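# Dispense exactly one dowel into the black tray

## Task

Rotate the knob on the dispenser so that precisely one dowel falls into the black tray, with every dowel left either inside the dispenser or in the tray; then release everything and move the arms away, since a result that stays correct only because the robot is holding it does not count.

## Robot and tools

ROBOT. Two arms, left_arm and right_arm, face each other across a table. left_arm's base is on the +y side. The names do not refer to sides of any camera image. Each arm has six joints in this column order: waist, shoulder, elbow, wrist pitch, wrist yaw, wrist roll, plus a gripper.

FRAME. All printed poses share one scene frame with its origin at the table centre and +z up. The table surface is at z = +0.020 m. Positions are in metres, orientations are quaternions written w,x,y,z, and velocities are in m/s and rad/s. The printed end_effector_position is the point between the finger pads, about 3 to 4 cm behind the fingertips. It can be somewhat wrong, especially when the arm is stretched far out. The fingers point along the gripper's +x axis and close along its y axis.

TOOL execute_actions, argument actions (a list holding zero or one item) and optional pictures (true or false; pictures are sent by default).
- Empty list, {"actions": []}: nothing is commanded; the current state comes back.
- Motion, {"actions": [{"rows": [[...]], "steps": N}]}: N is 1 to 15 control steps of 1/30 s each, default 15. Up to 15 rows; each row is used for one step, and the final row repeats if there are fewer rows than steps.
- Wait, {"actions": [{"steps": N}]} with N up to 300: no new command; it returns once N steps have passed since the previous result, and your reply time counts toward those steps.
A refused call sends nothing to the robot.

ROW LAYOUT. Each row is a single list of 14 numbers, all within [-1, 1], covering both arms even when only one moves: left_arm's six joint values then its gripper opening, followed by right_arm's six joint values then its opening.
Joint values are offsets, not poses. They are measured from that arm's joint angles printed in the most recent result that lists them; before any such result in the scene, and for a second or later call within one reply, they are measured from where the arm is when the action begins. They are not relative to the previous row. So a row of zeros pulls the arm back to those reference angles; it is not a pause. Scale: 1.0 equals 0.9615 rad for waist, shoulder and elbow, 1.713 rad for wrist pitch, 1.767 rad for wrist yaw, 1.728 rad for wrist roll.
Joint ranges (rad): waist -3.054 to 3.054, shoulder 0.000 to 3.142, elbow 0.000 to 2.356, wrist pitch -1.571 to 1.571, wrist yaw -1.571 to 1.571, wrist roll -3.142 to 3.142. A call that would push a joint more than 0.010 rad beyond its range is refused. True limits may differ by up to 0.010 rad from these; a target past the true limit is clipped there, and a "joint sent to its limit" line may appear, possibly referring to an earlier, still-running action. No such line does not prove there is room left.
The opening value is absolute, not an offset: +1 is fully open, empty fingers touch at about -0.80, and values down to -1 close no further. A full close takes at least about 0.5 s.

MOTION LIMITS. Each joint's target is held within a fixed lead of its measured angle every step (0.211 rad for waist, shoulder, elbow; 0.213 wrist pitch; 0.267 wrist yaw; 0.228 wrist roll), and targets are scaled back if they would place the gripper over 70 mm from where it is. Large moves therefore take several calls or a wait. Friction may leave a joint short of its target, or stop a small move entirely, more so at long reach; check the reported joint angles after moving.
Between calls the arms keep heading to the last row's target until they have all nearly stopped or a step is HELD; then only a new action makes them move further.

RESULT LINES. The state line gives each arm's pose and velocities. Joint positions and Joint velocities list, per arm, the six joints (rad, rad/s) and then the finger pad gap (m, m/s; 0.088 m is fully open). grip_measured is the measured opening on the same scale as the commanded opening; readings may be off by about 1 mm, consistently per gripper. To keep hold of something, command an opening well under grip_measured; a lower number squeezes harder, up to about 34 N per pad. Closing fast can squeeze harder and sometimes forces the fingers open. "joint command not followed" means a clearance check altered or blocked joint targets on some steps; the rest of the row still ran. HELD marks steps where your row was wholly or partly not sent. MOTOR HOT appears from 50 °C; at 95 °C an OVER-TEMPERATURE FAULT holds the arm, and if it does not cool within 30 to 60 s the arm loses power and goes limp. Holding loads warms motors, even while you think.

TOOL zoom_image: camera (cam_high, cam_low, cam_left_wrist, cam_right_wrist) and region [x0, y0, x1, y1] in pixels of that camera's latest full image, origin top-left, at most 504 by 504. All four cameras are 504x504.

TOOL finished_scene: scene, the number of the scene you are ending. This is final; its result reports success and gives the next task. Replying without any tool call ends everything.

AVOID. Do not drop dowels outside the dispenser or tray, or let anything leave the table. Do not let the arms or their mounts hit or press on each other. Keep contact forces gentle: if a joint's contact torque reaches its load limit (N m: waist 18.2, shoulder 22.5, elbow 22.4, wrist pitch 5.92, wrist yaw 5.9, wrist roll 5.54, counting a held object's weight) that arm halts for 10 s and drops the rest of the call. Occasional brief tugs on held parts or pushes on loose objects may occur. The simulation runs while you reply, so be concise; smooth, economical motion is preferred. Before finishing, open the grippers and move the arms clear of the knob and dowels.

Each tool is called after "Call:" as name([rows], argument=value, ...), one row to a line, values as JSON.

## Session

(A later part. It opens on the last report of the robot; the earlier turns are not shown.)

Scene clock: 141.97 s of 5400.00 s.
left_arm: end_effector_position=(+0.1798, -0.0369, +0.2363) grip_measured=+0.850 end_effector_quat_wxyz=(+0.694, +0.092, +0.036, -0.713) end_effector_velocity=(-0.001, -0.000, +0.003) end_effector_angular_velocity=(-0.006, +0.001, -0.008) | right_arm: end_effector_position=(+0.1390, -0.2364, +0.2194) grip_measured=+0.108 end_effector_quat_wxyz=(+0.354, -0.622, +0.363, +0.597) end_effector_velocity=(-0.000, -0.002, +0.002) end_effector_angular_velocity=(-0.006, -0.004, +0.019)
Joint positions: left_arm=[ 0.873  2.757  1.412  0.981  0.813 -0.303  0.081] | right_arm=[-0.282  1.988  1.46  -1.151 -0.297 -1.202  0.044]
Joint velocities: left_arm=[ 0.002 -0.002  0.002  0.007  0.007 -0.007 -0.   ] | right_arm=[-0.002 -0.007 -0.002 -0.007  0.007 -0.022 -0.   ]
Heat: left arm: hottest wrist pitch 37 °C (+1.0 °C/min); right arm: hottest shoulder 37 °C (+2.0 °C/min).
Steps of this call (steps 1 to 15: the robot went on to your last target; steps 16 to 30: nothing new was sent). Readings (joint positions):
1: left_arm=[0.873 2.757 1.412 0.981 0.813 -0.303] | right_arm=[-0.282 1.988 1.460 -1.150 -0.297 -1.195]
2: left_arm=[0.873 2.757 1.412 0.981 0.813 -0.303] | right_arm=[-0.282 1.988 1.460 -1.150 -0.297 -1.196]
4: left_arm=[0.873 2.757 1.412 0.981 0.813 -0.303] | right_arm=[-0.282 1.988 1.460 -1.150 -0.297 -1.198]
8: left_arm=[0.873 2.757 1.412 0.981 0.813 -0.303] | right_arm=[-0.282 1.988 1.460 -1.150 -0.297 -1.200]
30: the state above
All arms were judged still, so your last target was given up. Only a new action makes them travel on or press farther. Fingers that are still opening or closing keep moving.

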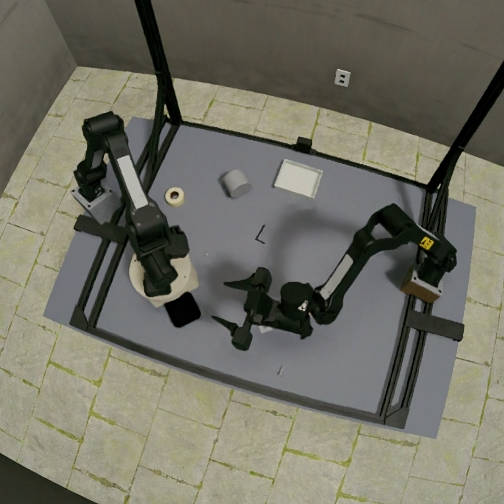

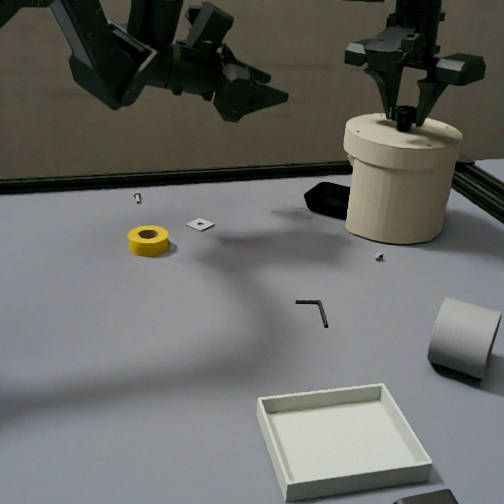

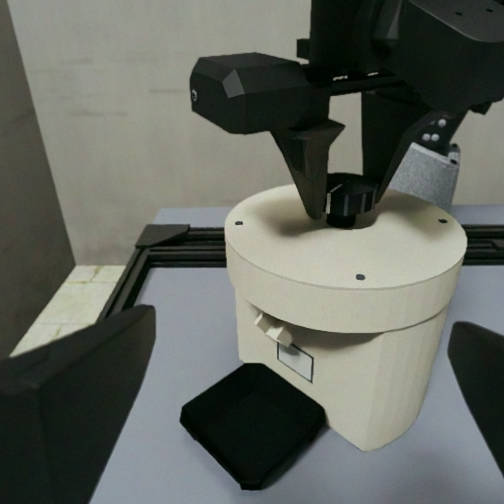

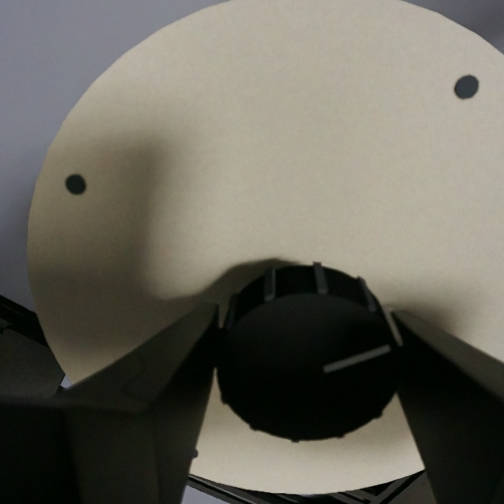

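Call:
execute_actions([
  {"rows":[[0,0,0,0,0,0,0.85,0,0,0,0,0,-0.03,-0.2],[0,0,0,0,0,0,0.85,0,0,0,0,0,-0.06,-0.2],[0,0,0,0,0,0,0.85,0,0,0,0,0,-0.09,-0.2],[0,0,0,0,0,0,0.85,0,0,0,0,0,-0.12,-0.2],[0,0,0,0,0,0,0.85,0,0,0,0,0,-0.14,-0.2]],"steps":15},
], pictures=false)

Call:
execute_actions([
  {"steps":30},
])

Scene clock: 146.77 s of 5400.00 s.
left_arm: end_effector_position=(+0.1797, -0.0369, +0.2365) grip_measured=+0.850 end_effector_quat_wxyz=(+0.694, +0.092, +0.036, -0.713) end_effector_velocity=(+0.002, +0.001, +0.000) end_effector_angular_velocity=(+0.007, +0.032, +0.019) | right_arm: end_effector_position=(+0.1387, -0.2362, +0.2194) grip_measured=+0.111 end_effector_quat_wxyz=(+0.281, -0.658, +0.293, +0.634) end_effector_velocity=(-0.005, -0.003, -0.000) end_effector_angular_velocity=(-0.014, +0.022, +0.090)
Joint positions: left_arm=[ 0.873  2.757  1.412  0.981  0.813 -0.303  0.081] | right_arm=[-0.281  1.988  1.46  -1.151 -0.297 -1.428  0.044]
Joint velocities: left_arm=[ 0.002 -0.007 -0.002 -0.022 -0.007 -0.022 -0.   ] | right_arm=[ 0.002 -0.002 -0.002 -0.022 -0.007 -0.095 -0.   ]
Heat: left arm: hottest wrist pitch 37 °C (+1.0 °C/min); right arm: hottest shoulder 37 °C (+2.1 °C/min).
Steps of this call (steps 1 to 90: nothing new was sent; then 1.30 s passed at rest; steps 91 to 105: all 15 steps of this action). Readings (joint positions):
91: left_arm=[0.873 2.757 1.412 0.981 0.813 -0.303] | right_arm=[-0.282 1.988 1.460 -1.151 -0.297 -1.210]
92: left_arm=[0.873 2.757 1.412 0.981 0.813 -0.303] | right_arm=[-0.282 1.988 1.460 -1.150 -0.297 -1.228]
94: left_arm=[0.873 2.757 1.412 0.981 0.813 -0.303] | right_arm=[-0.282 1.988 1.460 -1.151 -0.297 -1.286]
98: left_arm=[0.873 2.757 1.412 0.981 0.813 -0.303] | right_arm=[-0.281 1.988 1.460 -1.151 -0.297 -1.383]
105: the state above

Scene clock: 147.77 s of 5400.00 s.
left_arm: end_effector_position=(+0.1799, -0.0368, +0.2366) grip_measured=+0.850 end_effector_quat_wxyz=(+0.694, +0.092, +0.036, -0.713) end_effector_velocity=(+0.001, +0.000, -0.003) end_effector_angular_velocity=(+0.013, +0.020, +0.014) | right_arm: end_effector_position=(+0.1385, -0.2365, +0.2193) grip_measured=+0.111 end_effector_quat_wxyz=(+0.277, -0.659, +0.291, +0.636) end_effector_velocity=(-0.004, -0.004, +0.000) end_effector_angular_velocity=(-0.011, +0.019, -0.002)
Joint positions: left_arm=[ 0.873  2.757  1.412  0.981  0.813 -0.303  0.081] | right_arm=[-0.281  1.988  1.46  -1.152 -0.297 -1.438  0.044]
Joint velocities: left_arm=[-0.002 -0.002 -0.002 -0.022 -0.007 -0.007 -0.   ] | right_arm=[-0.002 -0.002 -0.002 -0.022 -0.007 -0.007 -0.   ]
Heat: left arm: hottest wrist pitch 37 °C (+1.0 °C/min); right arm: hottest shoulder 37 °C (+2.0 °C/min).
Steps of this call (steps 1 to 15: the robot went on to your last target; steps 16 to 30: nothing new was sent). Readings (joint positions):
1: left_arm=[0.873 2.757 1.412 0.981 0.813 -0.303] | right_arm=[-0.281 1.988 1.460 -1.151 -0.297 -1.431]
2: left_arm=[0.873 2.757 1.412 0.981 0.813 -0.303] | right_arm=[-0.281 1.988 1.460 -1.151 -0.297 -1.432]
4: left_arm=[0.873 2.757 1.412 0.981 0.813 -0.303] | right_arm=[-0.281 1.988 1.460 -1.152 -0.297 -1.434]
8: left_arm=[0.873 2.757 1.412 0.981 0.813 -0.303] | right_arm=[-0.281 1.988 1.460 -1.152 -0.297 -1.436]
30: the state above
All arms were judged still, so your last target was given up. Only a new action makes them travel on or press farther. Fingers that are still opening or closing keep moving.

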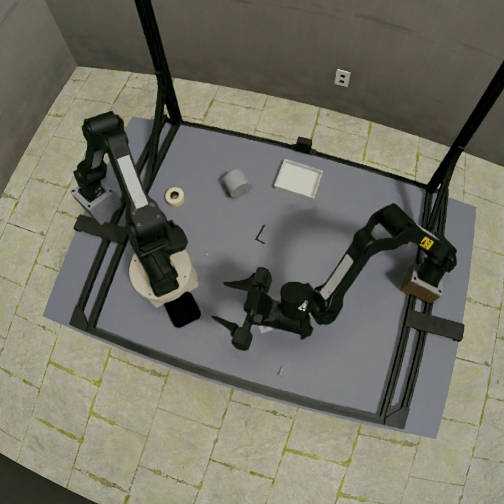

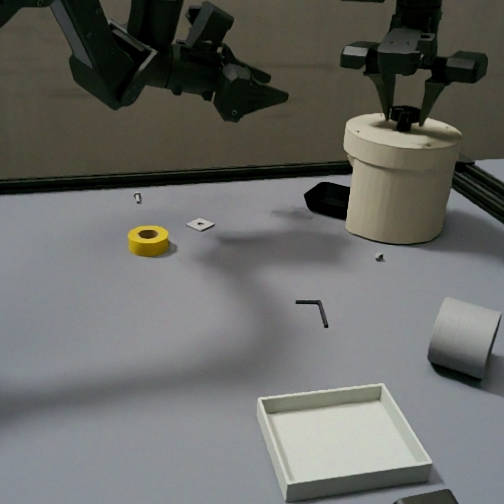

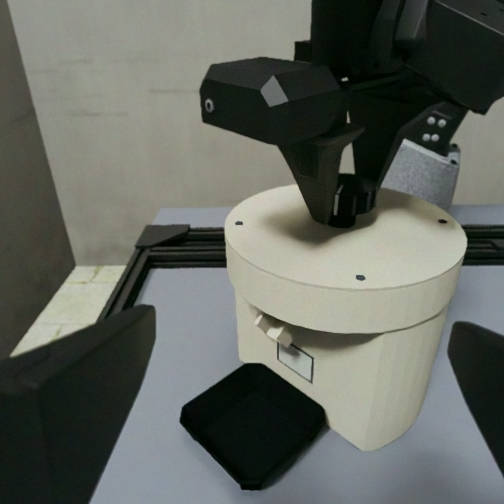

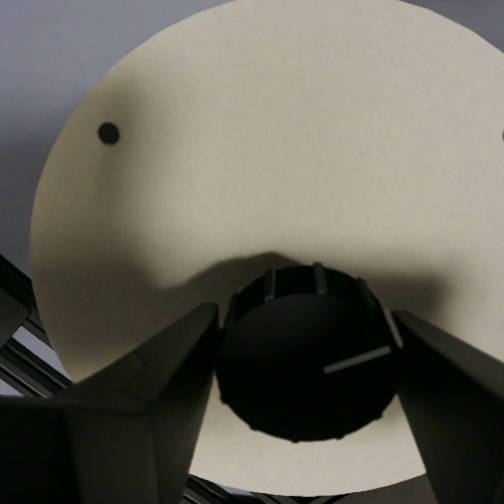

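Call:
execute_actions([
  {"rows":[[0,0,0,0,0,0,0.85,0,0,0,0,0,-0.03,-0.2],[0,0,0,0,0,0,0.85,0,0,0,0,0,-0.06,-0.2],[0,0,0,0,0,0,0.85,0,0,0,0,0,-0.09,-0.2],[0,0,0,0,0,0,0.85,0,0,0,0,0,-0.12,-0.2],[0,0,0,0,0,0,0.85,0,-0.005,0,0,0,-0.14,-0.2]],"steps":15},
], pictures=false)

Call:
execute_actions([
  {"steps":30},
])

Scene clock: 151.93 s of 5400.00 s.
left_arm: end_effector_position=(+0.1799, -0.0369, +0.2368) grip_measured=+0.850 end_effector_quat_wxyz=(+0.694, +0.092, +0.035, -0.713) end_effector_velocity=(+0.003, +0.001, -0.000) end_effector_angular_velocity=(+0.000, -0.003, +0.010) | right_arm: end_effector_position=(+0.1382, -0.2365, +0.2194) grip_measured=+0.113 end_effector_quat_wxyz=(+0.202, -0.686, +0.218, +0.664) end_effector_velocity=(-0.002, -0.001, +0.000) end_effector_angular_velocity=(-0.002, +0.012, +0.076)
Joint positions: left_arm=[ 0.873  2.757  1.413  0.982  0.813 -0.303  0.081] | right_arm=[-0.281  1.988  1.46  -1.153 -0.297 -1.662  0.045]
Joint velocities: left_arm=[ 0.002  0.002  0.002 -0.007 -0.007  0.007 -0.   ] | right_arm=[-0.002 -0.002 -0.002 -0.007 -0.007 -0.081  0.   ]
Heat: left arm: hottest wrist pitch 37 °C (+1.0 °C/min); right arm: hottest shoulder 37 °C (+1.0 °C/min).
Steps of this call (steps 1 to 90: nothing new was sent; then 0.67 s passed at rest; steps 91 to 105: all 15 steps of this action). Readings (joint positions):
91: left_arm=[0.873 2.757 1.413 0.982 0.813 -0.303] | right_arm=[-0.281 1.988 1.460 -1.152 -0.297 -1.448]
92: left_arm=[0.873 2.757 1.413 0.982 0.813 -0.303] | right_arm=[-0.281 1.988 1.460 -1.152 -0.297 -1.466]
94: left_arm=[0.873 2.757 1.413 0.982 0.813 -0.303] | right_arm=[-0.281 1.988 1.460 -1.152 -0.297 -1.525]
98: left_arm=[0.873 2.757 1.413 0.982 0.813 -0.303] | right_arm=[-0.281 1.988 1.460 -1.153 -0.297 -1.616]
105: the state above

Scene clock: 152.93 s of 5400.00 s.
left_arm: end_effector_position=(+0.1799, -0.0369, +0.2368) grip_measured=+0.850 end_effector_quat_wxyz=(+0.694, +0.092, +0.035, -0.713) end_effector_velocity=(-0.003, -0.001, -0.005) end_effector_angular_velocity=(+0.021, +0.022, -0.003) | right_arm: end_effector_position=(+0.1381, -0.2367, +0.2194) grip_measured=+0.113 end_effector_quat_wxyz=(+0.198, -0.687, +0.215, +0.665) end_effector_velocity=(+0.000, -0.003, +0.001) end_effector_angular_velocity=(-0.010, -0.000, +0.032)
Joint positions: left_arm=[ 0.873  2.757  1.413  0.982  0.813 -0.303  0.081] | right_arm=[-0.281  1.988  1.46  -1.154 -0.297 -1.672  0.045]
Joint velocities: left_arm=[-0.007 -0.002 -0.002 -0.022  0.007 -0.007 -0.   ] | right_arm=[-0.002 -0.002 -0.002 -0.007  0.007 -0.037  0.   ]
Heat: left arm: hottest wrist pitch 37 °C (+1.0 °C/min); right arm: hottest shoulder 37 °C (+1.0 °C/min).
Steps of this call (steps 1 to 15: the robot went on to your last target; steps 16 to 30: nothing new was sent). Readings (joint positions):
1: left_arm=[0.873 2.757 1.413 0.982 0.813 -0.303] | right_arm=[-0.281 1.988 1.460 -1.153 -0.297 -1.664]
2: left_arm=[0.873 2.757 1.413 0.982 0.813 -0.303] | right_arm=[-0.281 1.988 1.460 -1.153 -0.297 -1.666]
4: left_arm=[0.873 2.757 1.413 0.982 0.813 -0.303] | right_arm=[-0.281 1.988 1.460 -1.153 -0.297 -1.668]
8: left_arm=[0.873 2.757 1.413 0.982 0.813 -0.303] | right_arm=[-0.281 1.988 1.460 -1.153 -0.297 -1.670]
30: the state above
All arms were judged still, so your last target was given up. Only a new action makes them travel on or press farther. Fingers that are still opening or closing keep moving.

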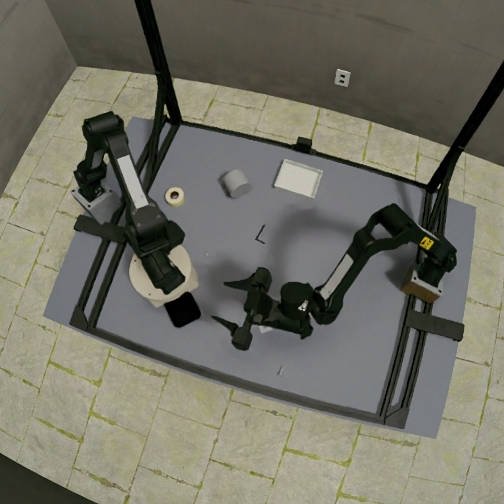

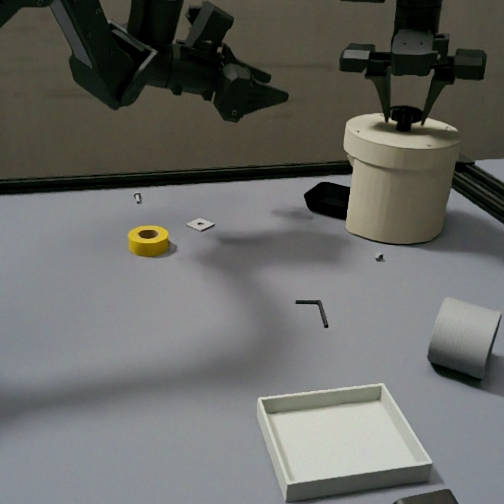

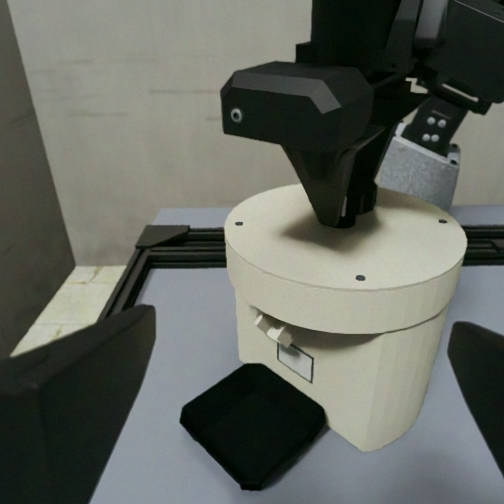

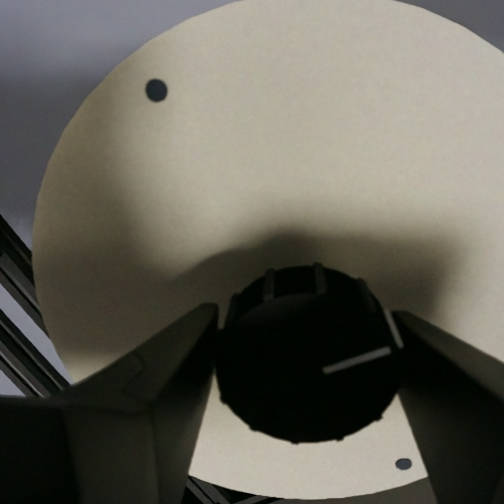

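Call:
execute_actions([
  {"rows":[[0,0,0,0,0,0,0.85,0,0,0,0,0,-0.03,-0.2],[0,0,0,0,0,0,0.85,0,0,0,0,0,-0.06,-0.2],[0,0,0,0,0,0,0.85,0,0,0,0,0,-0.09,-0.2],[0,0,0,0,0,0,0.85,0,0,0,0,0,-0.12,-0.2],[0,0,0,0,0,0,0.85,0,0,0,0,0,-0.14,-0.2]],"steps":15},
], pictures=false)

Call:
execute_actions([
  {"steps":30},
])

Scene clock: 156.97 s of 5400.00 s.
left_arm: end_effector_position=(+0.1798, -0.0369, +0.2370) grip_measured=+0.850 end_effector_quat_wxyz=(+0.694, +0.092, +0.035, -0.713) end_effector_velocity=(+0.001, +0.000, -0.003) end_effector_angular_velocity=(+0.013, +0.020, +0.014) | right_arm: end_effector_position=(+0.1380, -0.2369, +0.2196) grip_measured=+0.114 end_effector_quat_wxyz=(+0.119, -0.705, +0.139, +0.686) end_effector_velocity=(-0.002, -0.001, +0.000) end_effector_angular_velocity=(-0.002, +0.012, +0.076)
Joint positions: left_arm=[ 0.873  2.756  1.413  0.982  0.813 -0.303  0.081] | right_arm=[-0.281  1.987  1.46  -1.155 -0.297 -1.899  0.045]
Joint velocities: left_arm=[-0.002 -0.002 -0.002 -0.022 -0.007 -0.007 -0.   ] | right_arm=[-0.002 -0.002 -0.002 -0.007 -0.007 -0.081 -0.   ]
Heat: left arm: hottest wrist pitch 38 °C (+2.0 °C/min); right arm: hottest shoulder 37 °C (+1.0 °C/min).
Steps of this call (steps 1 to 90: nothing new was sent; then 0.53 s passed at rest; steps 91 to 105: all 15 steps of this action). Readings (joint positions):
91: left_arm=[0.873 2.756 1.413 0.982 0.813 -0.303] | right_arm=[-0.281 1.987 1.460 -1.154 -0.297 -1.680]
92: left_arm=[0.873 2.756 1.413 0.982 0.813 -0.303] | right_arm=[-0.281 1.987 1.460 -1.154 -0.297 -1.698]
94: left_arm=[0.873 2.756 1.413 0.982 0.813 -0.303] | right_arm=[-0.281 1.987 1.460 -1.154 -0.297 -1.756]
98: left_arm=[0.873 2.756 1.413 0.982 0.813 -0.303] | right_arm=[-0.281 1.987 1.460 -1.155 -0.297 -1.852]
105: the state above

Scene clock: 157.97 s of 5400.00 s.
left_arm: end_effector_position=(+0.1798, -0.0369, +0.2370) grip_measured=+0.850 end_effector_quat_wxyz=(+0.694, +0.092, +0.035, -0.713) end_effector_velocity=(-0.000, -0.002, -0.005) end_effector_angular_velocity=(+0.016, +0.020, +0.011) | right_arm: end_effector_position=(+0.1379, -0.2371, +0.2195) grip_measured=+0.115 end_effector_quat_wxyz=(+0.116, -0.705, +0.136, +0.687) end_effector_velocity=(+0.001, +0.002, +0.002) end_effector_angular_velocity=(+0.014, -0.002, +0.009)
Joint positions: left_arm=[ 0.873  2.756  1.413  0.982  0.813 -0.303  0.081] | right_arm=[-0.282  1.987  1.459 -1.156 -0.298 -1.909  0.045]
Joint velocities: left_arm=[-0.007  0.002  0.002 -0.022 -0.007 -0.007 -0.   ] | right_arm=[-0.002 -0.002  0.002  0.007 -0.007 -0.007 -0.   ]
Heat: left arm: hottest wrist pitch 38 °C (+1.0 °C/min); right arm: hottest shoulder 37 °C (+1.0 °C/min).
Steps of this call (steps 1 to 15: the robot went on to your last target; steps 16 to 30: nothing new was sent). Readings (joint positions):
1: left_arm=[0.873 2.756 1.413 0.982 0.813 -0.303] | right_arm=[-0.281 1.987 1.460 -1.155 -0.297 -1.901]
2: left_arm=[0.873 2.756 1.413 0.982 0.813 -0.303] | right_arm=[-0.281 1.987 1.460 -1.155 -0.297 -1.903]
4: left_arm=[0.873 2.756 1.413 0.982 0.813 -0.303] | right_arm=[-0.282 1.987 1.460 -1.155 -0.297 -1.905]
8: left_arm=[0.873 2.756 1.413 0.982 0.813 -0.303] | right_arm=[-0.282 1.987 1.460 -1.156 -0.297 -1.907]
30: the state above
All arms were judged still, so your last target was given up. Only a new action makes them travel on or press farther. Fingers that are still opening or closing keep moving.

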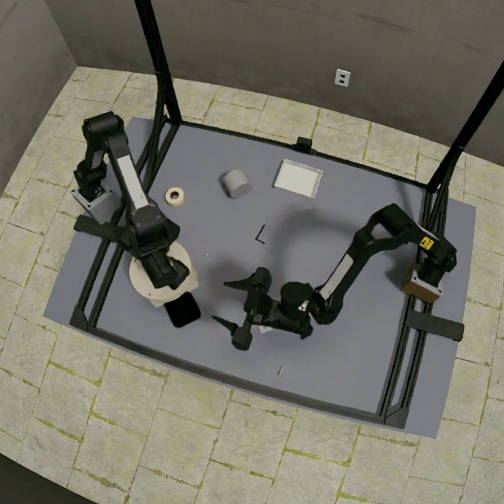

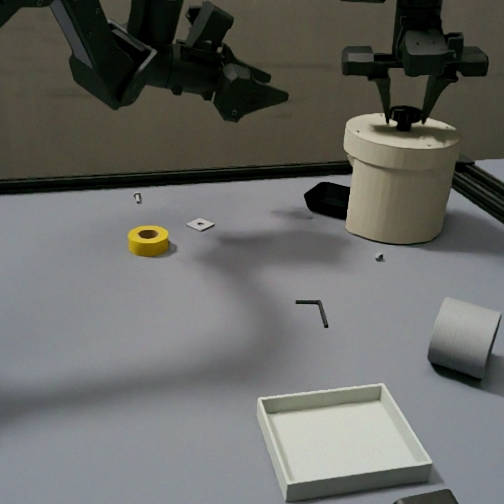

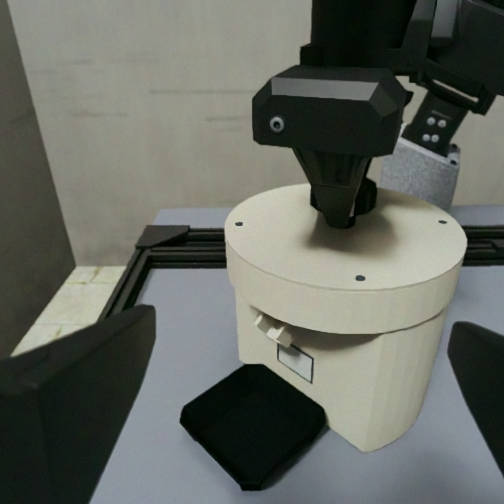

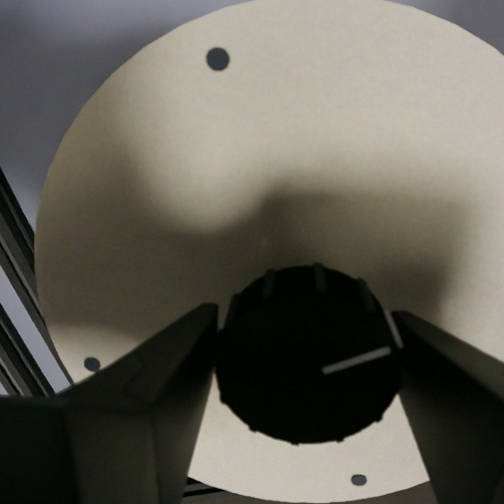

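Call:
execute_actions([
  {"rows":[[0,0,0,0,0,0,0.85,0,0,0,0,0,-0.015,-0.2],[0,0,0,0,0,0,0.85,0,0,0,0,0,-0.03,-0.2],[0,0,0,0,0,0,0.85,0,0,0,0,0,-0.045,-0.2],[0,0,0,0,0,0,0.85,0,0,0,0,0,-0.06,-0.2],[0,0,0,0,0,0,0.85,0,0,0,0,0,-0.075,-0.2],[0,0,0,0,0,0,0.85,0,0,0,0,0,-0.09,-0.2],[0,0,0,0,0,0,0.85,0,0,0,0,0,-0.105,-0.2],[0,0,0,0,0,0,0.85,0,0,0,0,0,-0.12,-0.2],[0,0,0,0,0,0,0.85,0,0,0,0,0,-0.135,-0.2],[0,0,0,0,0,0,0.85,0,0,0,0,0,-0.15,-0.2]],"steps":15},
], pictures=false)

Call:
execute_actions([
  {"steps":30},
])

Scene clock: 164.33 s of 5400.00 s.
left_arm: end_effector_position=(+0.1798, -0.0369, +0.2370) grip_measured=+0.850 end_effector_quat_wxyz=(+0.694, +0.092, +0.035, -0.713) end_effector_velocity=(+0.000, -0.000, -0.001) end_effector_angular_velocity=(+0.004, +0.011, +0.009) | right_arm: end_effector_position=(+0.1380, -0.2374, +0.2200) grip_measured=+0.115 end_effector_quat_wxyz=(+0.037, -0.712, +0.057, +0.699) end_effector_velocity=(-0.002, -0.001, -0.001) end_effector_angular_velocity=(+0.004, +0.029, +0.187)
Joint positions: left_arm=[ 0.873  2.756  1.413  0.982  0.813 -0.303  0.081] | right_arm=[-0.285  1.987  1.459 -1.158 -0.302 -2.136  0.045]
Joint velocities: left_arm=[-0.002 -0.002 -0.002 -0.007 -0.007 -0.007 -0.   ] | right_arm=[-0.007  0.002 -0.002 -0.007 -0.022 -0.198 -0.   ]
Heat: left arm: hottest shoulder 38 °C (+1.0 °C/min); right arm: hottest shoulder 38 °C (+2.0 °C/min).
Steps of this call (steps 1 to 90: nothing new was sent; then 2.87 s passed at rest; steps 91 to 105: all 15 steps of this action). Readings (joint positions):
91: left_arm=[0.873 2.756 1.413 0.982 0.813 -0.303] | right_arm=[-0.282 1.987 1.459 -1.156 -0.298 -1.913]
92: left_arm=[0.873 2.756 1.413 0.982 0.813 -0.303] | right_arm=[-0.282 1.987 1.459 -1.156 -0.297 -1.922]
94: left_arm=[0.873 2.756 1.413 0.982 0.813 -0.303] | right_arm=[-0.282 1.987 1.459 -1.156 -0.298 -1.951]
98: left_arm=[0.873 2.756 1.413 0.982 0.813 -0.303] | right_arm=[-0.283 1.987 1.459 -1.157 -0.301 -2.033]
105: the state above

Scene clock: 165.33 s of 5400.00 s.
left_arm: end_effector_position=(+0.1798, -0.0369, +0.2370) grip_measured=+0.850 end_effector_quat_wxyz=(+0.694, +0.092, +0.035, -0.713) end_effector_velocity=(-0.002, -0.000, +0.002) end_effector_angular_velocity=(-0.006, +0.015, +0.006) | right_arm: end_effector_position=(+0.1379, -0.2375, +0.2200) grip_measured=+0.115 end_effector_quat_wxyz=(+0.028, -0.712, +0.049, +0.700) end_effector_velocity=(+0.002, -0.004, +0.001) end_effector_angular_velocity=(-0.019, -0.012, +0.018)
Joint positions: left_arm=[ 0.873  2.756  1.413  0.982  0.813 -0.303  0.081] | right_arm=[-0.285  1.987  1.459 -1.158 -0.302 -2.16   0.045]
Joint velocities: left_arm=[-0.002 -0.007 -0.007  0.007 -0.007 -0.022 -0.   ] | right_arm=[-0.002 -0.002 -0.002 -0.007  0.022 -0.022 -0.   ]
Heat: left arm: hottest shoulder 38 °C (+1.0 °C/min); right arm: hottest shoulder 38 °C (+2.0 °C/min).
Steps of this call (steps 1 to 30: the robot went on to your last target). Readings (joint positions):
1: left_arm=[0.873 2.756 1.413 0.982 0.813 -0.303] | right_arm=[-0.285 1.987 1.459 -1.158 -0.302 -2.142]
2: left_arm=[0.873 2.756 1.413 0.982 0.813 -0.303] | right_arm=[-0.285 1.987 1.459 -1.158 -0.302 -2.145]
4: left_arm=[0.873 2.756 1.413 0.982 0.813 -0.303] | right_arm=[-0.285 1.987 1.459 -1.158 -0.302 -2.152]
8: left_arm=[0.873 2.756 1.413 0.982 0.813 -0.303] | right_arm=[-0.285 1.987 1.459 -1.158 -0.302 -2.157]
30: the state above
All arms were judged still, so your last target was given up. Only a new action makes them travel on or press farther. Fingers that are still opening or closing keep moving.

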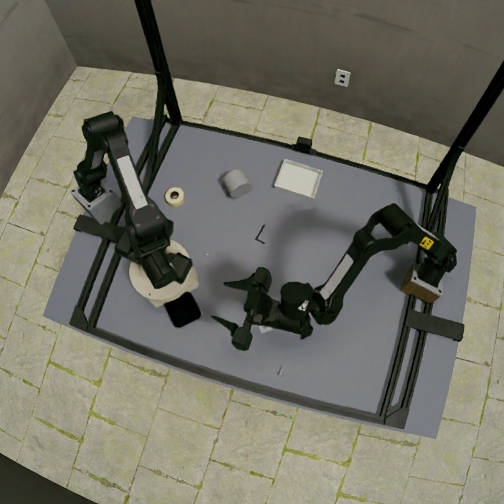

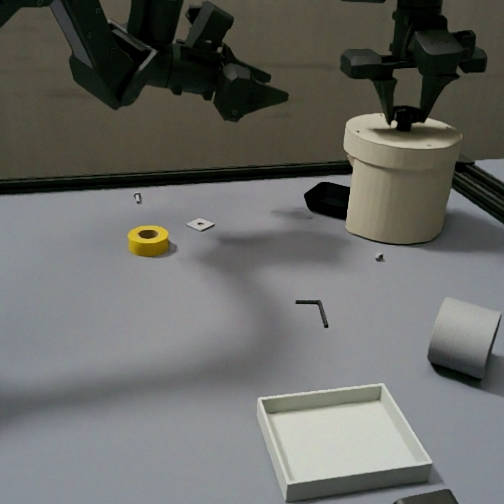

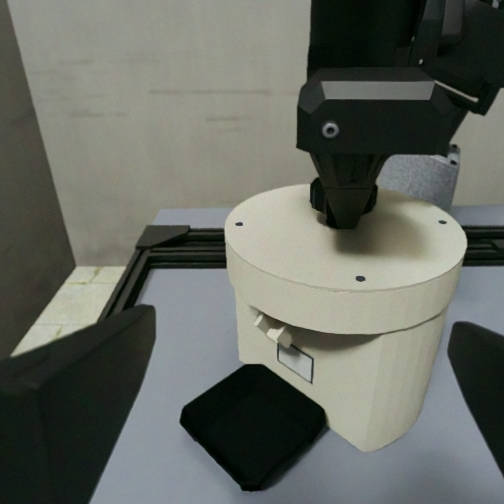

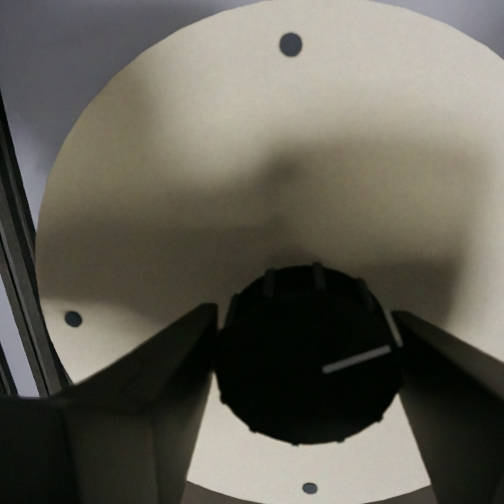

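Call:
execute_actions([
  {"rows":[[0,0,0,0,0,0,0.85,0,0,0,0,0,-0.015,-0.2],[0,0,0,0,0,0,0.85,0,0,0,0,0,-0.03,-0.2],[0,0,0,0,0,0,0.85,0,0,0,0,0,-0.045,-0.2],[0,0,0,0,0,0,0.85,0,0,0,0,0,-0.06,-0.2],[0,0,0,0,0,0,0.85,0,0,0,0,0,-0.075,-0.2],[0,0,0,0,0,0,0.85,0,0,0,0,0,-0.09,-0.2],[0,0,0,0,0,0,0.85,0,0,0,0,0,-0.105,-0.2],[0,0,0,0,0,0,0.85,0,0,0,0,0,-0.12,-0.2],[0,0,0,0,0,0,0.85,0,0,0,0,0,-0.135,-0.2],[0,0,0,0,0,0,0.85,0,0,0,0,0,-0.15,-0.2]],"steps":15},
], pictures=false)

Call:
execute_actions([
  {"steps":30},
])

Scene clock: 173.33 s of 5400.00 s.
left_arm: end_effector_position=(+0.1797, -0.0369, +0.2372) grip_measured=+0.850 end_effector_quat_wxyz=(+0.694, +0.092, +0.035, -0.713) end_effector_velocity=(+0.002, +0.000, -0.002) end_effector_angular_velocity=(-0.005, +0.005, +0.020) | right_arm: end_effector_position=(+0.1379, -0.2383, +0.2199) grip_measured=+0.115 end_effector_quat_wxyz=(-0.054, -0.710, -0.030, +0.701) end_effector_velocity=(+0.001, -0.004, +0.002) end_effector_angular_velocity=(-0.018, -0.009, +0.210)
Joint positions: left_arm=[ 0.873  2.756  1.413  0.982  0.813 -0.303  0.081] | right_arm=[-0.286  1.987  1.459 -1.161 -0.302 -2.391  0.045]
Joint velocities: left_arm=[-0.002  0.002 -0.007  0.007 -0.022 -0.007 -0.   ] | right_arm=[-0.002 -0.007 -0.002 -0.007  0.022 -0.212 -0.   ]
Heat: left arm: hottest shoulder 40 °C (+3.0 °C/min); right arm: hottest shoulder 38 °C (+2.0 °C/min).
Steps of this call (steps 1 to 90: nothing new was sent; then 4.50 s passed at rest; steps 91 to 105: all 15 steps of this action). Readings (joint positions):
91: left_arm=[0.873 2.756 1.413 0.982 0.813 -0.303] | right_arm=[-0.285 1.987 1.459 -1.159 -0.302 -2.164]
92: left_arm=[0.873 2.756 1.413 0.982 0.813 -0.303] | right_arm=[-0.285 1.987 1.459 -1.159 -0.302 -2.173]
94: left_arm=[0.873 2.756 1.413 0.982 0.813 -0.303] | right_arm=[-0.285 1.987 1.459 -1.159 -0.302 -2.200]
98: left_arm=[0.873 2.756 1.413 0.982 0.813 -0.303] | right_arm=[-0.286 1.987 1.459 -1.159 -0.302 -2.282]
105: the state above

Scene clock: 174.33 s of 5400.00 s.
left_arm: end_effector_position=(+0.1799, -0.0368, +0.2373) grip_measured=+0.850 end_effector_quat_wxyz=(+0.694, +0.092, +0.035, -0.713) end_effector_velocity=(-0.001, -0.001, -0.005) end_effector_angular_velocity=(+0.016, +0.005, +0.008) | right_arm: end_effector_position=(+0.1379, -0.2383, +0.2199) grip_measured=+0.115 end_effector_quat_wxyz=(-0.062, -0.709, -0.039, +0.701) end_effector_velocity=(-0.002, -0.001, +0.000) end_effector_angular_velocity=(-0.000, +0.010, +0.017)
Joint positions: left_arm=[ 0.873  2.756  1.413  0.982  0.813 -0.303  0.081] | right_arm=[-0.286  1.987  1.459 -1.161 -0.302 -2.415  0.045]
Joint velocities: left_arm=[-0.007 -0.002 -0.002 -0.022 -0.007  0.007 -0.   ] | right_arm=[-0.002 -0.002 -0.002 -0.007 -0.007 -0.022 -0.   ]
Heat: left arm: hottest shoulder 40 °C (+3.0 °C/min); right arm: hottest shoulder 38 °C (+2.0 °C/min).
Steps of this call (steps 1 to 30: the robot went on to your last target). Readings (joint positions):
1: left_arm=[0.873 2.756 1.413 0.982 0.813 -0.303] | right_arm=[-0.286 1.987 1.459 -1.161 -0.302 -2.396]
2: left_arm=[0.873 2.756 1.413 0.982 0.813 -0.303] | right_arm=[-0.286 1.987 1.459 -1.161 -0.302 -2.400]
4: left_arm=[0.873 2.756 1.413 0.982 0.813 -0.303] | right_arm=[-0.286 1.987 1.459 -1.161 -0.302 -2.406]
8: left_arm=[0.873 2.756 1.413 0.982 0.813 -0.303] | right_arm=[-0.286 1.987 1.459 -1.161 -0.302 -2.412]
30: the state above
All arms were judged still, so your last target was given up. Only a new action makes them travel on or press farther. Fingers that are still opening or closing keep moving.

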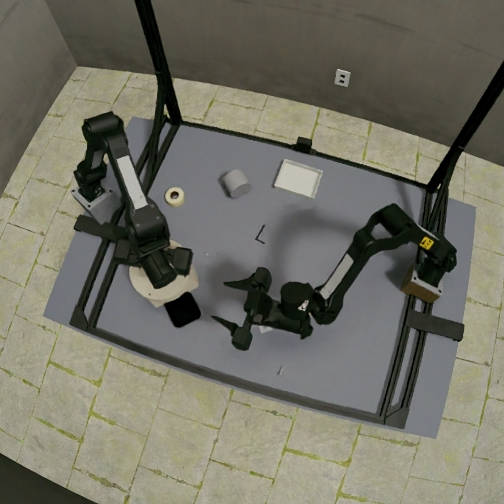

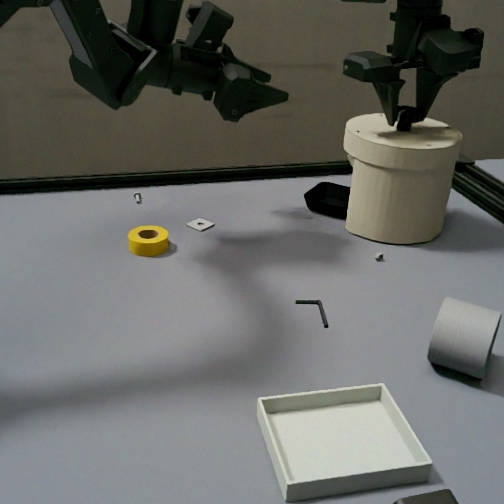

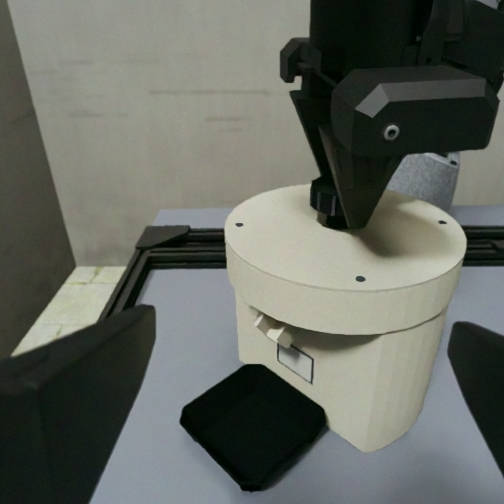

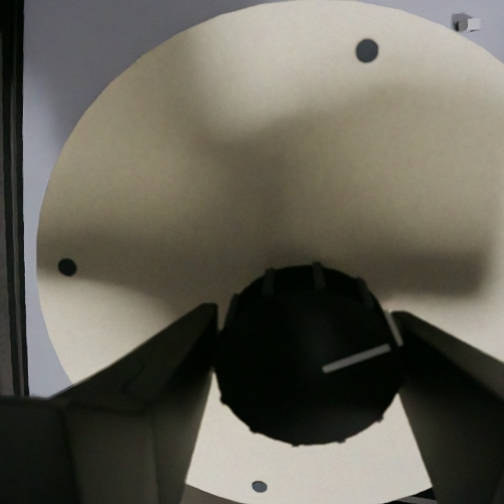

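Call:
execute_actions([
  {"rows":[[0,0,0,0,0,0,0.85,0,0,0,0,0,-0.015,-0.2],[0,0,0,0,0,0,0.85,0,0,0,0,0,-0.03,-0.2],[0,0,0,0,0,0,0.85,0,0,0,0,0,-0.045,-0.2],[0,0,0,0,0,0,0.85,0,0,0,0,0,-0.06,-0.2],[0,0,0,0,0,0,0.85,0,0,0,0,0,-0.075,-0.2],[0,0,0,0,0,0,0.85,0,0,0,0,0,-0.09,-0.2],[0,0,0,0,0,0,0.85,0,0,0,0,0,-0.105,-0.2],[0,0,0,0,0,0,0.85,0,0,0,0,0,-0.12,-0.2],[0,0,0,0,0,0,0.85,0,0,0,0,0,-0.135,-0.2],[0,0,0,0,0,0,0.85,0,0,0,0,0,-0.15,-0.2]],"steps":15},
], pictures=false)

Call:
execute_actions([
  {"steps":30},
])

Scene clock: 179.53 s of 5400.00 s.
left_arm: end_effector_position=(+0.1798, -0.0369, +0.2374) grip_measured=+0.850 end_effector_quat_wxyz=(+0.694, +0.092, +0.035, -0.713) end_effector_velocity=(-0.000, +0.001, -0.001) end_effector_angular_velocity=(+0.007, +0.028, +0.002) | right_arm: end_effector_position=(+0.1379, -0.2389, +0.2198) grip_measured=+0.115 end_effector_quat_wxyz=(+0.144, +0.698, +0.117, -0.692) end_effector_velocity=(-0.003, -0.000, -0.000) end_effector_angular_velocity=(-0.005, +0.018, +0.212)
Joint positions: left_arm=[ 0.873  2.756  1.413  0.982  0.813 -0.303  0.081] | right_arm=[-0.285  1.987  1.459 -1.162 -0.298 -2.642  0.045]
Joint velocities: left_arm=[ 0.002 -0.002 -0.002 -0.007  0.007 -0.022 -0.001] | right_arm=[ 0.002 -0.002 -0.002 -0.007 -0.007 -0.212 -0.   ]
Heat: left arm: hottest shoulder 41 °C (+4.0 °C/min); right arm: hottest shoulder 38 °C (+2.0 °C/min).
Steps of this call (steps 1 to 90: nothing new was sent; then 1.70 s passed at rest; steps 91 to 105: all 15 steps of this action). Readings (joint positions):
91: left_arm=[0.873 2.756 1.413 0.982 0.813 -0.303] | right_arm=[-0.286 1.987 1.459 -1.161 -0.302 -2.419]
92: left_arm=[0.873 2.756 1.413 0.982 0.813 -0.303] | right_arm=[-0.286 1.987 1.459 -1.161 -0.302 -2.428]
94: left_arm=[0.873 2.756 1.413 0.982 0.813 -0.303] | right_arm=[-0.286 1.987 1.459 -1.161 -0.302 -2.458]
98: left_arm=[0.873 2.756 1.413 0.982 0.813 -0.303] | right_arm=[-0.286 1.987 1.459 -1.162 -0.300 -2.540]
105: the state above

Scene clock: 180.53 s of 5400.00 s.
left_arm: end_effector_position=(+0.1798, -0.0369, +0.2374) grip_measured=+0.850 end_effector_quat_wxyz=(+0.694, +0.092, +0.035, -0.713) end_effector_velocity=(-0.003, +0.000, -0.001) end_effector_angular_velocity=(+0.009, +0.013, -0.005) | right_arm: end_effector_position=(+0.1380, -0.2390, +0.2198) grip_measured=+0.115 end_effector_quat_wxyz=(+0.153, +0.696, +0.125, -0.690) end_effector_velocity=(-0.002, +0.000, -0.000) end_effector_angular_velocity=(-0.001, +0.010, -0.008)
Joint positions: left_arm=[ 0.873  2.756  1.413  0.982  0.813 -0.303  0.081] | right_arm=[-0.285  1.987  1.459 -1.162 -0.297 -2.667  0.045]
Joint velocities: left_arm=[-0.002 -0.007 -0.007 -0.007  0.007 -0.007 -0.   ] | right_arm=[ 0.002  0.002  0.002 -0.007 -0.007  0.007 -0.   ]
Heat: left arm: hottest shoulder 41 °C (+4.0 °C/min); right arm: hottest shoulder 38 °C (+2.0 °C/min).
Steps of this call (steps 1 to 30: the robot went on to your last target). Readings (joint positions):
1: left_arm=[0.873 2.756 1.413 0.982 0.813 -0.303] | right_arm=[-0.285 1.987 1.459 -1.162 -0.298 -2.648]
2: left_arm=[0.873 2.756 1.413 0.982 0.813 -0.303] | right_arm=[-0.285 1.987 1.459 -1.162 -0.298 -2.652]
4: left_arm=[0.873 2.756 1.413 0.982 0.813 -0.303] | right_arm=[-0.285 1.987 1.459 -1.162 -0.297 -2.658]
8: left_arm=[0.873 2.756 1.413 0.982 0.813 -0.303] | right_arm=[-0.285 1.987 1.459 -1.162 -0.297 -2.663]
30: the state above
All arms were judged still, so your last target was given up. Only a new action makes them travel on or press farther. Fingers that are still opening or closing keep moving.

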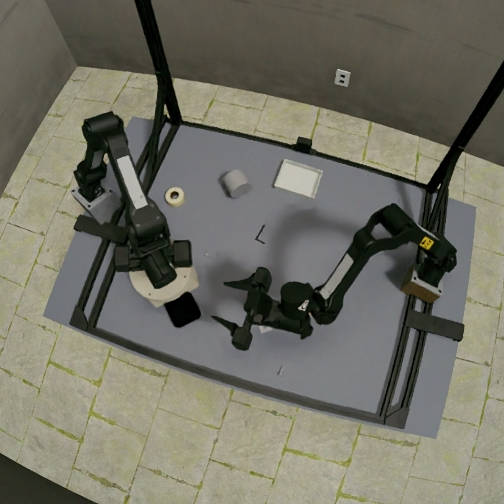

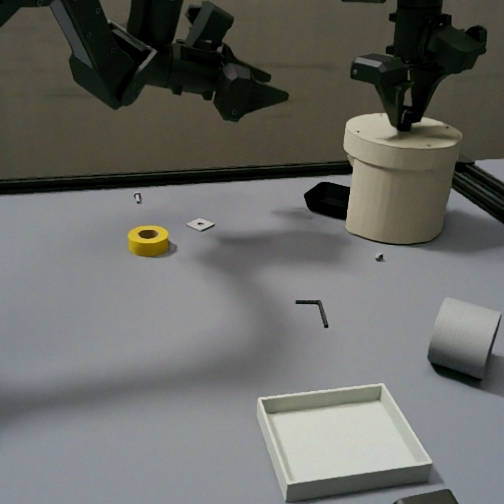

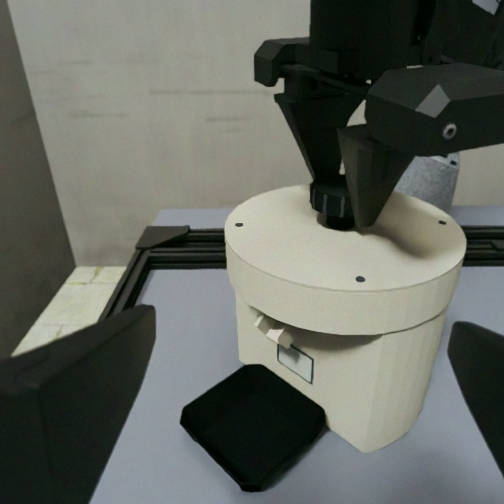

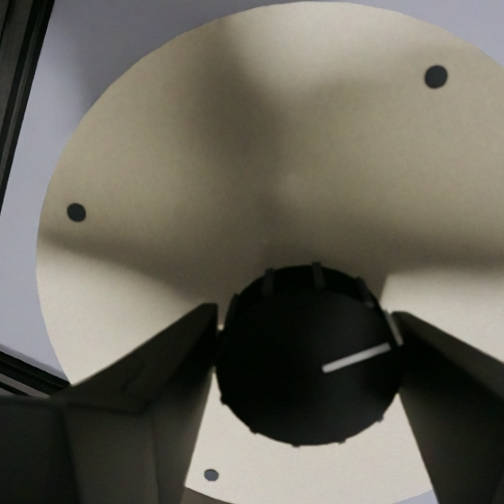

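Call:
execute_actions([
  {"rows":[[0,0,0,0,0,0,0.85,0,0,0,0,0,-0.015,-0.2],[0,0,0,0,0,0,0.85,0,0,0,0,0,-0.03,-0.2],[0,0,0,0,0,0,0.85,0,0,0,0,0,-0.045,-0.2],[0,0,0,0,0,0,0.85,0,0,0,0,0,-0.06,-0.2],[0,0,0,0,0,0,0.85,0,0,0,0,0,-0.075,-0.2],[0,0,0,0,0,0,0.85,0,0,0,0,0,-0.09,-0.2],[0,0,0,0,0,0,0.85,0,0,0,0,0,-0.105,-0.2],[0,0,0,0,0,0,0.85,0,0,0,0,0,-0.12,-0.2],[0,0,0,0,0,0,0.85,0,0,0,0,0,-0.135,-0.2],[0,0,0,0,0,0,0.85,0,0,0,0,0,-0.15,-0.2]],"steps":15},
], pictures=false)

Call:
execute_actions([
  {"steps":30},
])

Scene clock: 185.87 s of 5400.00 s.
left_arm: end_effector_position=(+0.1798, -0.0369, +0.2376) grip_measured=+0.850 end_effector_quat_wxyz=(+0.694, +0.092, +0.035, -0.713) end_effector_velocity=(+0.000, -0.000, -0.001) end_effector_angular_velocity=(+0.004, +0.011, +0.009) | right_arm: end_effector_position=(+0.1381, -0.2394, +0.2196) grip_measured=+0.115 end_effector_quat_wxyz=(+0.234, +0.675, +0.201, -0.670) end_effector_velocity=(-0.001, -0.002, -0.000) end_effector_angular_velocity=(-0.016, +0.009, +0.227)
Joint positions: left_arm=[ 0.873  2.755  1.413  0.982  0.813 -0.303  0.081] | right_arm=[-0.283  1.987  1.459 -1.163 -0.291 -2.896  0.045]
Joint velocities: left_arm=[-0.002 -0.002 -0.002 -0.007 -0.007 -0.007  0.   ] | right_arm=[ 0.002 -0.002 -0.002 -0.007  0.007 -0.227 -0.   ]
Heat: left arm: hottest shoulder 42 °C (+5.0 °C/min); right arm: hottest shoulder 38 °C (+1.0 °C/min).
Steps of this call (steps 1 to 90: nothing new was sent; then 1.83 s passed at rest; steps 91 to 105: all 15 steps of this action). Readings (joint positions):
91: left_arm=[0.873 2.755 1.413 0.982 0.813 -0.303] | right_arm=[-0.285 1.987 1.459 -1.162 -0.298 -2.670]
92: left_arm=[0.873 2.755 1.413 0.982 0.813 -0.303] | right_arm=[-0.285 1.987 1.459 -1.163 -0.297 -2.678]
94: left_arm=[0.873 2.755 1.413 0.982 0.813 -0.303] | right_arm=[-0.285 1.987 1.459 -1.163 -0.297 -2.707]
98: left_arm=[0.873 2.755 1.413 0.982 0.813 -0.303] | right_arm=[-0.284 1.987 1.459 -1.163 -0.294 -2.788]
105: the state above

Scene clock: 186.87 s of 5400.00 s.
left_arm: end_effector_position=(+0.1798, -0.0369, +0.2376) grip_measured=+0.850 end_effector_quat_wxyz=(+0.694, +0.092, +0.035, -0.713) end_effector_velocity=(+0.001, -0.001, +0.002) end_effector_angular_velocity=(-0.005, -0.009, +0.018) | right_arm: end_effector_position=(+0.1381, -0.2395, +0.2196) grip_measured=+0.115 end_effector_quat_wxyz=(+0.243, +0.672, +0.209, -0.668) end_effector_velocity=(+0.000, -0.001, +0.002) end_effector_angular_velocity=(+0.005, +0.006, -0.001)
Joint positions: left_arm=[ 0.873  2.755  1.413  0.982  0.813 -0.303  0.081] | right_arm=[-0.283  1.987  1.459 -1.164 -0.29  -2.921  0.045]
Joint velocities: left_arm=[-0.002 -0.007 -0.002 -0.007 -0.022  0.007 -0.   ] | right_arm=[-0.007 -0.002  0.002 -0.007 -0.007 -0.007  0.   ]
Heat: left arm: hottest shoulder 42 °C (+5.0 °C/min); right arm: hottest shoulder 38 °C (+1.0 °C/min).
Steps of this call (steps 1 to 30: the robot went on to your last target). Readings (joint positions):
1: left_arm=[0.873 2.755 1.413 0.982 0.813 -0.303] | right_arm=[-0.283 1.987 1.459 -1.163 -0.291 -2.902]
2: left_arm=[0.873 2.755 1.413 0.982 0.813 -0.303] | right_arm=[-0.283 1.987 1.459 -1.163 -0.291 -2.906]
4: left_arm=[0.873 2.755 1.413 0.982 0.813 -0.303] | right_arm=[-0.283 1.987 1.459 -1.163 -0.290 -2.912]
8: left_arm=[0.873 2.755 1.413 0.982 0.813 -0.303] | right_arm=[-0.283 1.987 1.459 -1.163 -0.290 -2.918]
30: the state above
All arms were judged still, so your last target was given up. Only a new action makes them travel on or press farther. Fingers that are still opening or closing keep moving.

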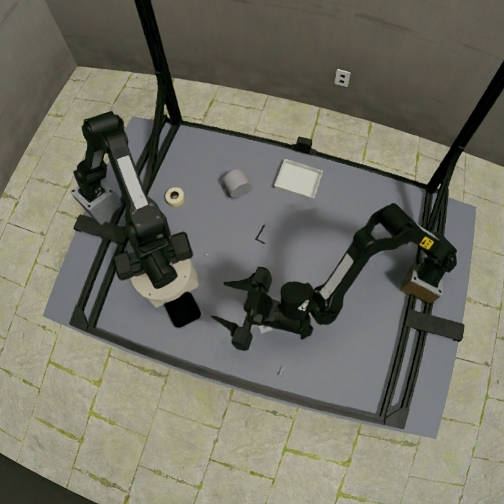

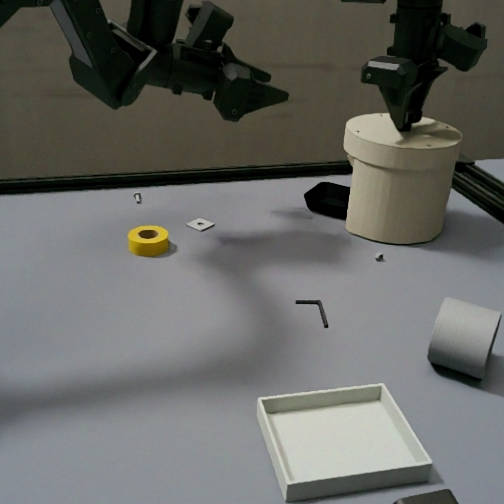

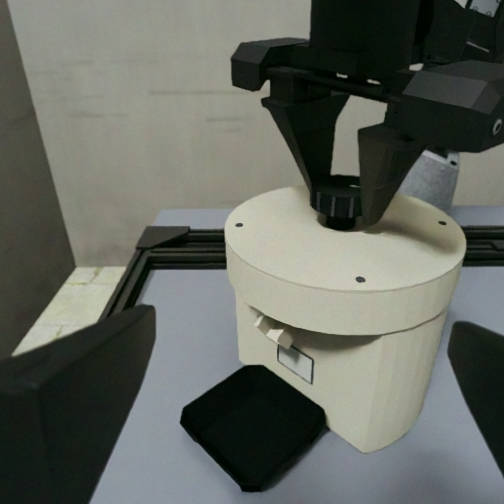

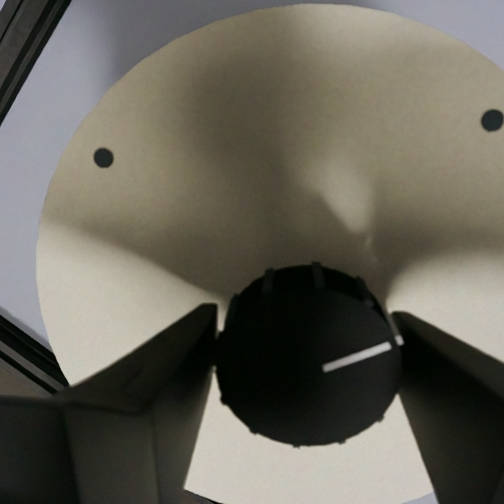

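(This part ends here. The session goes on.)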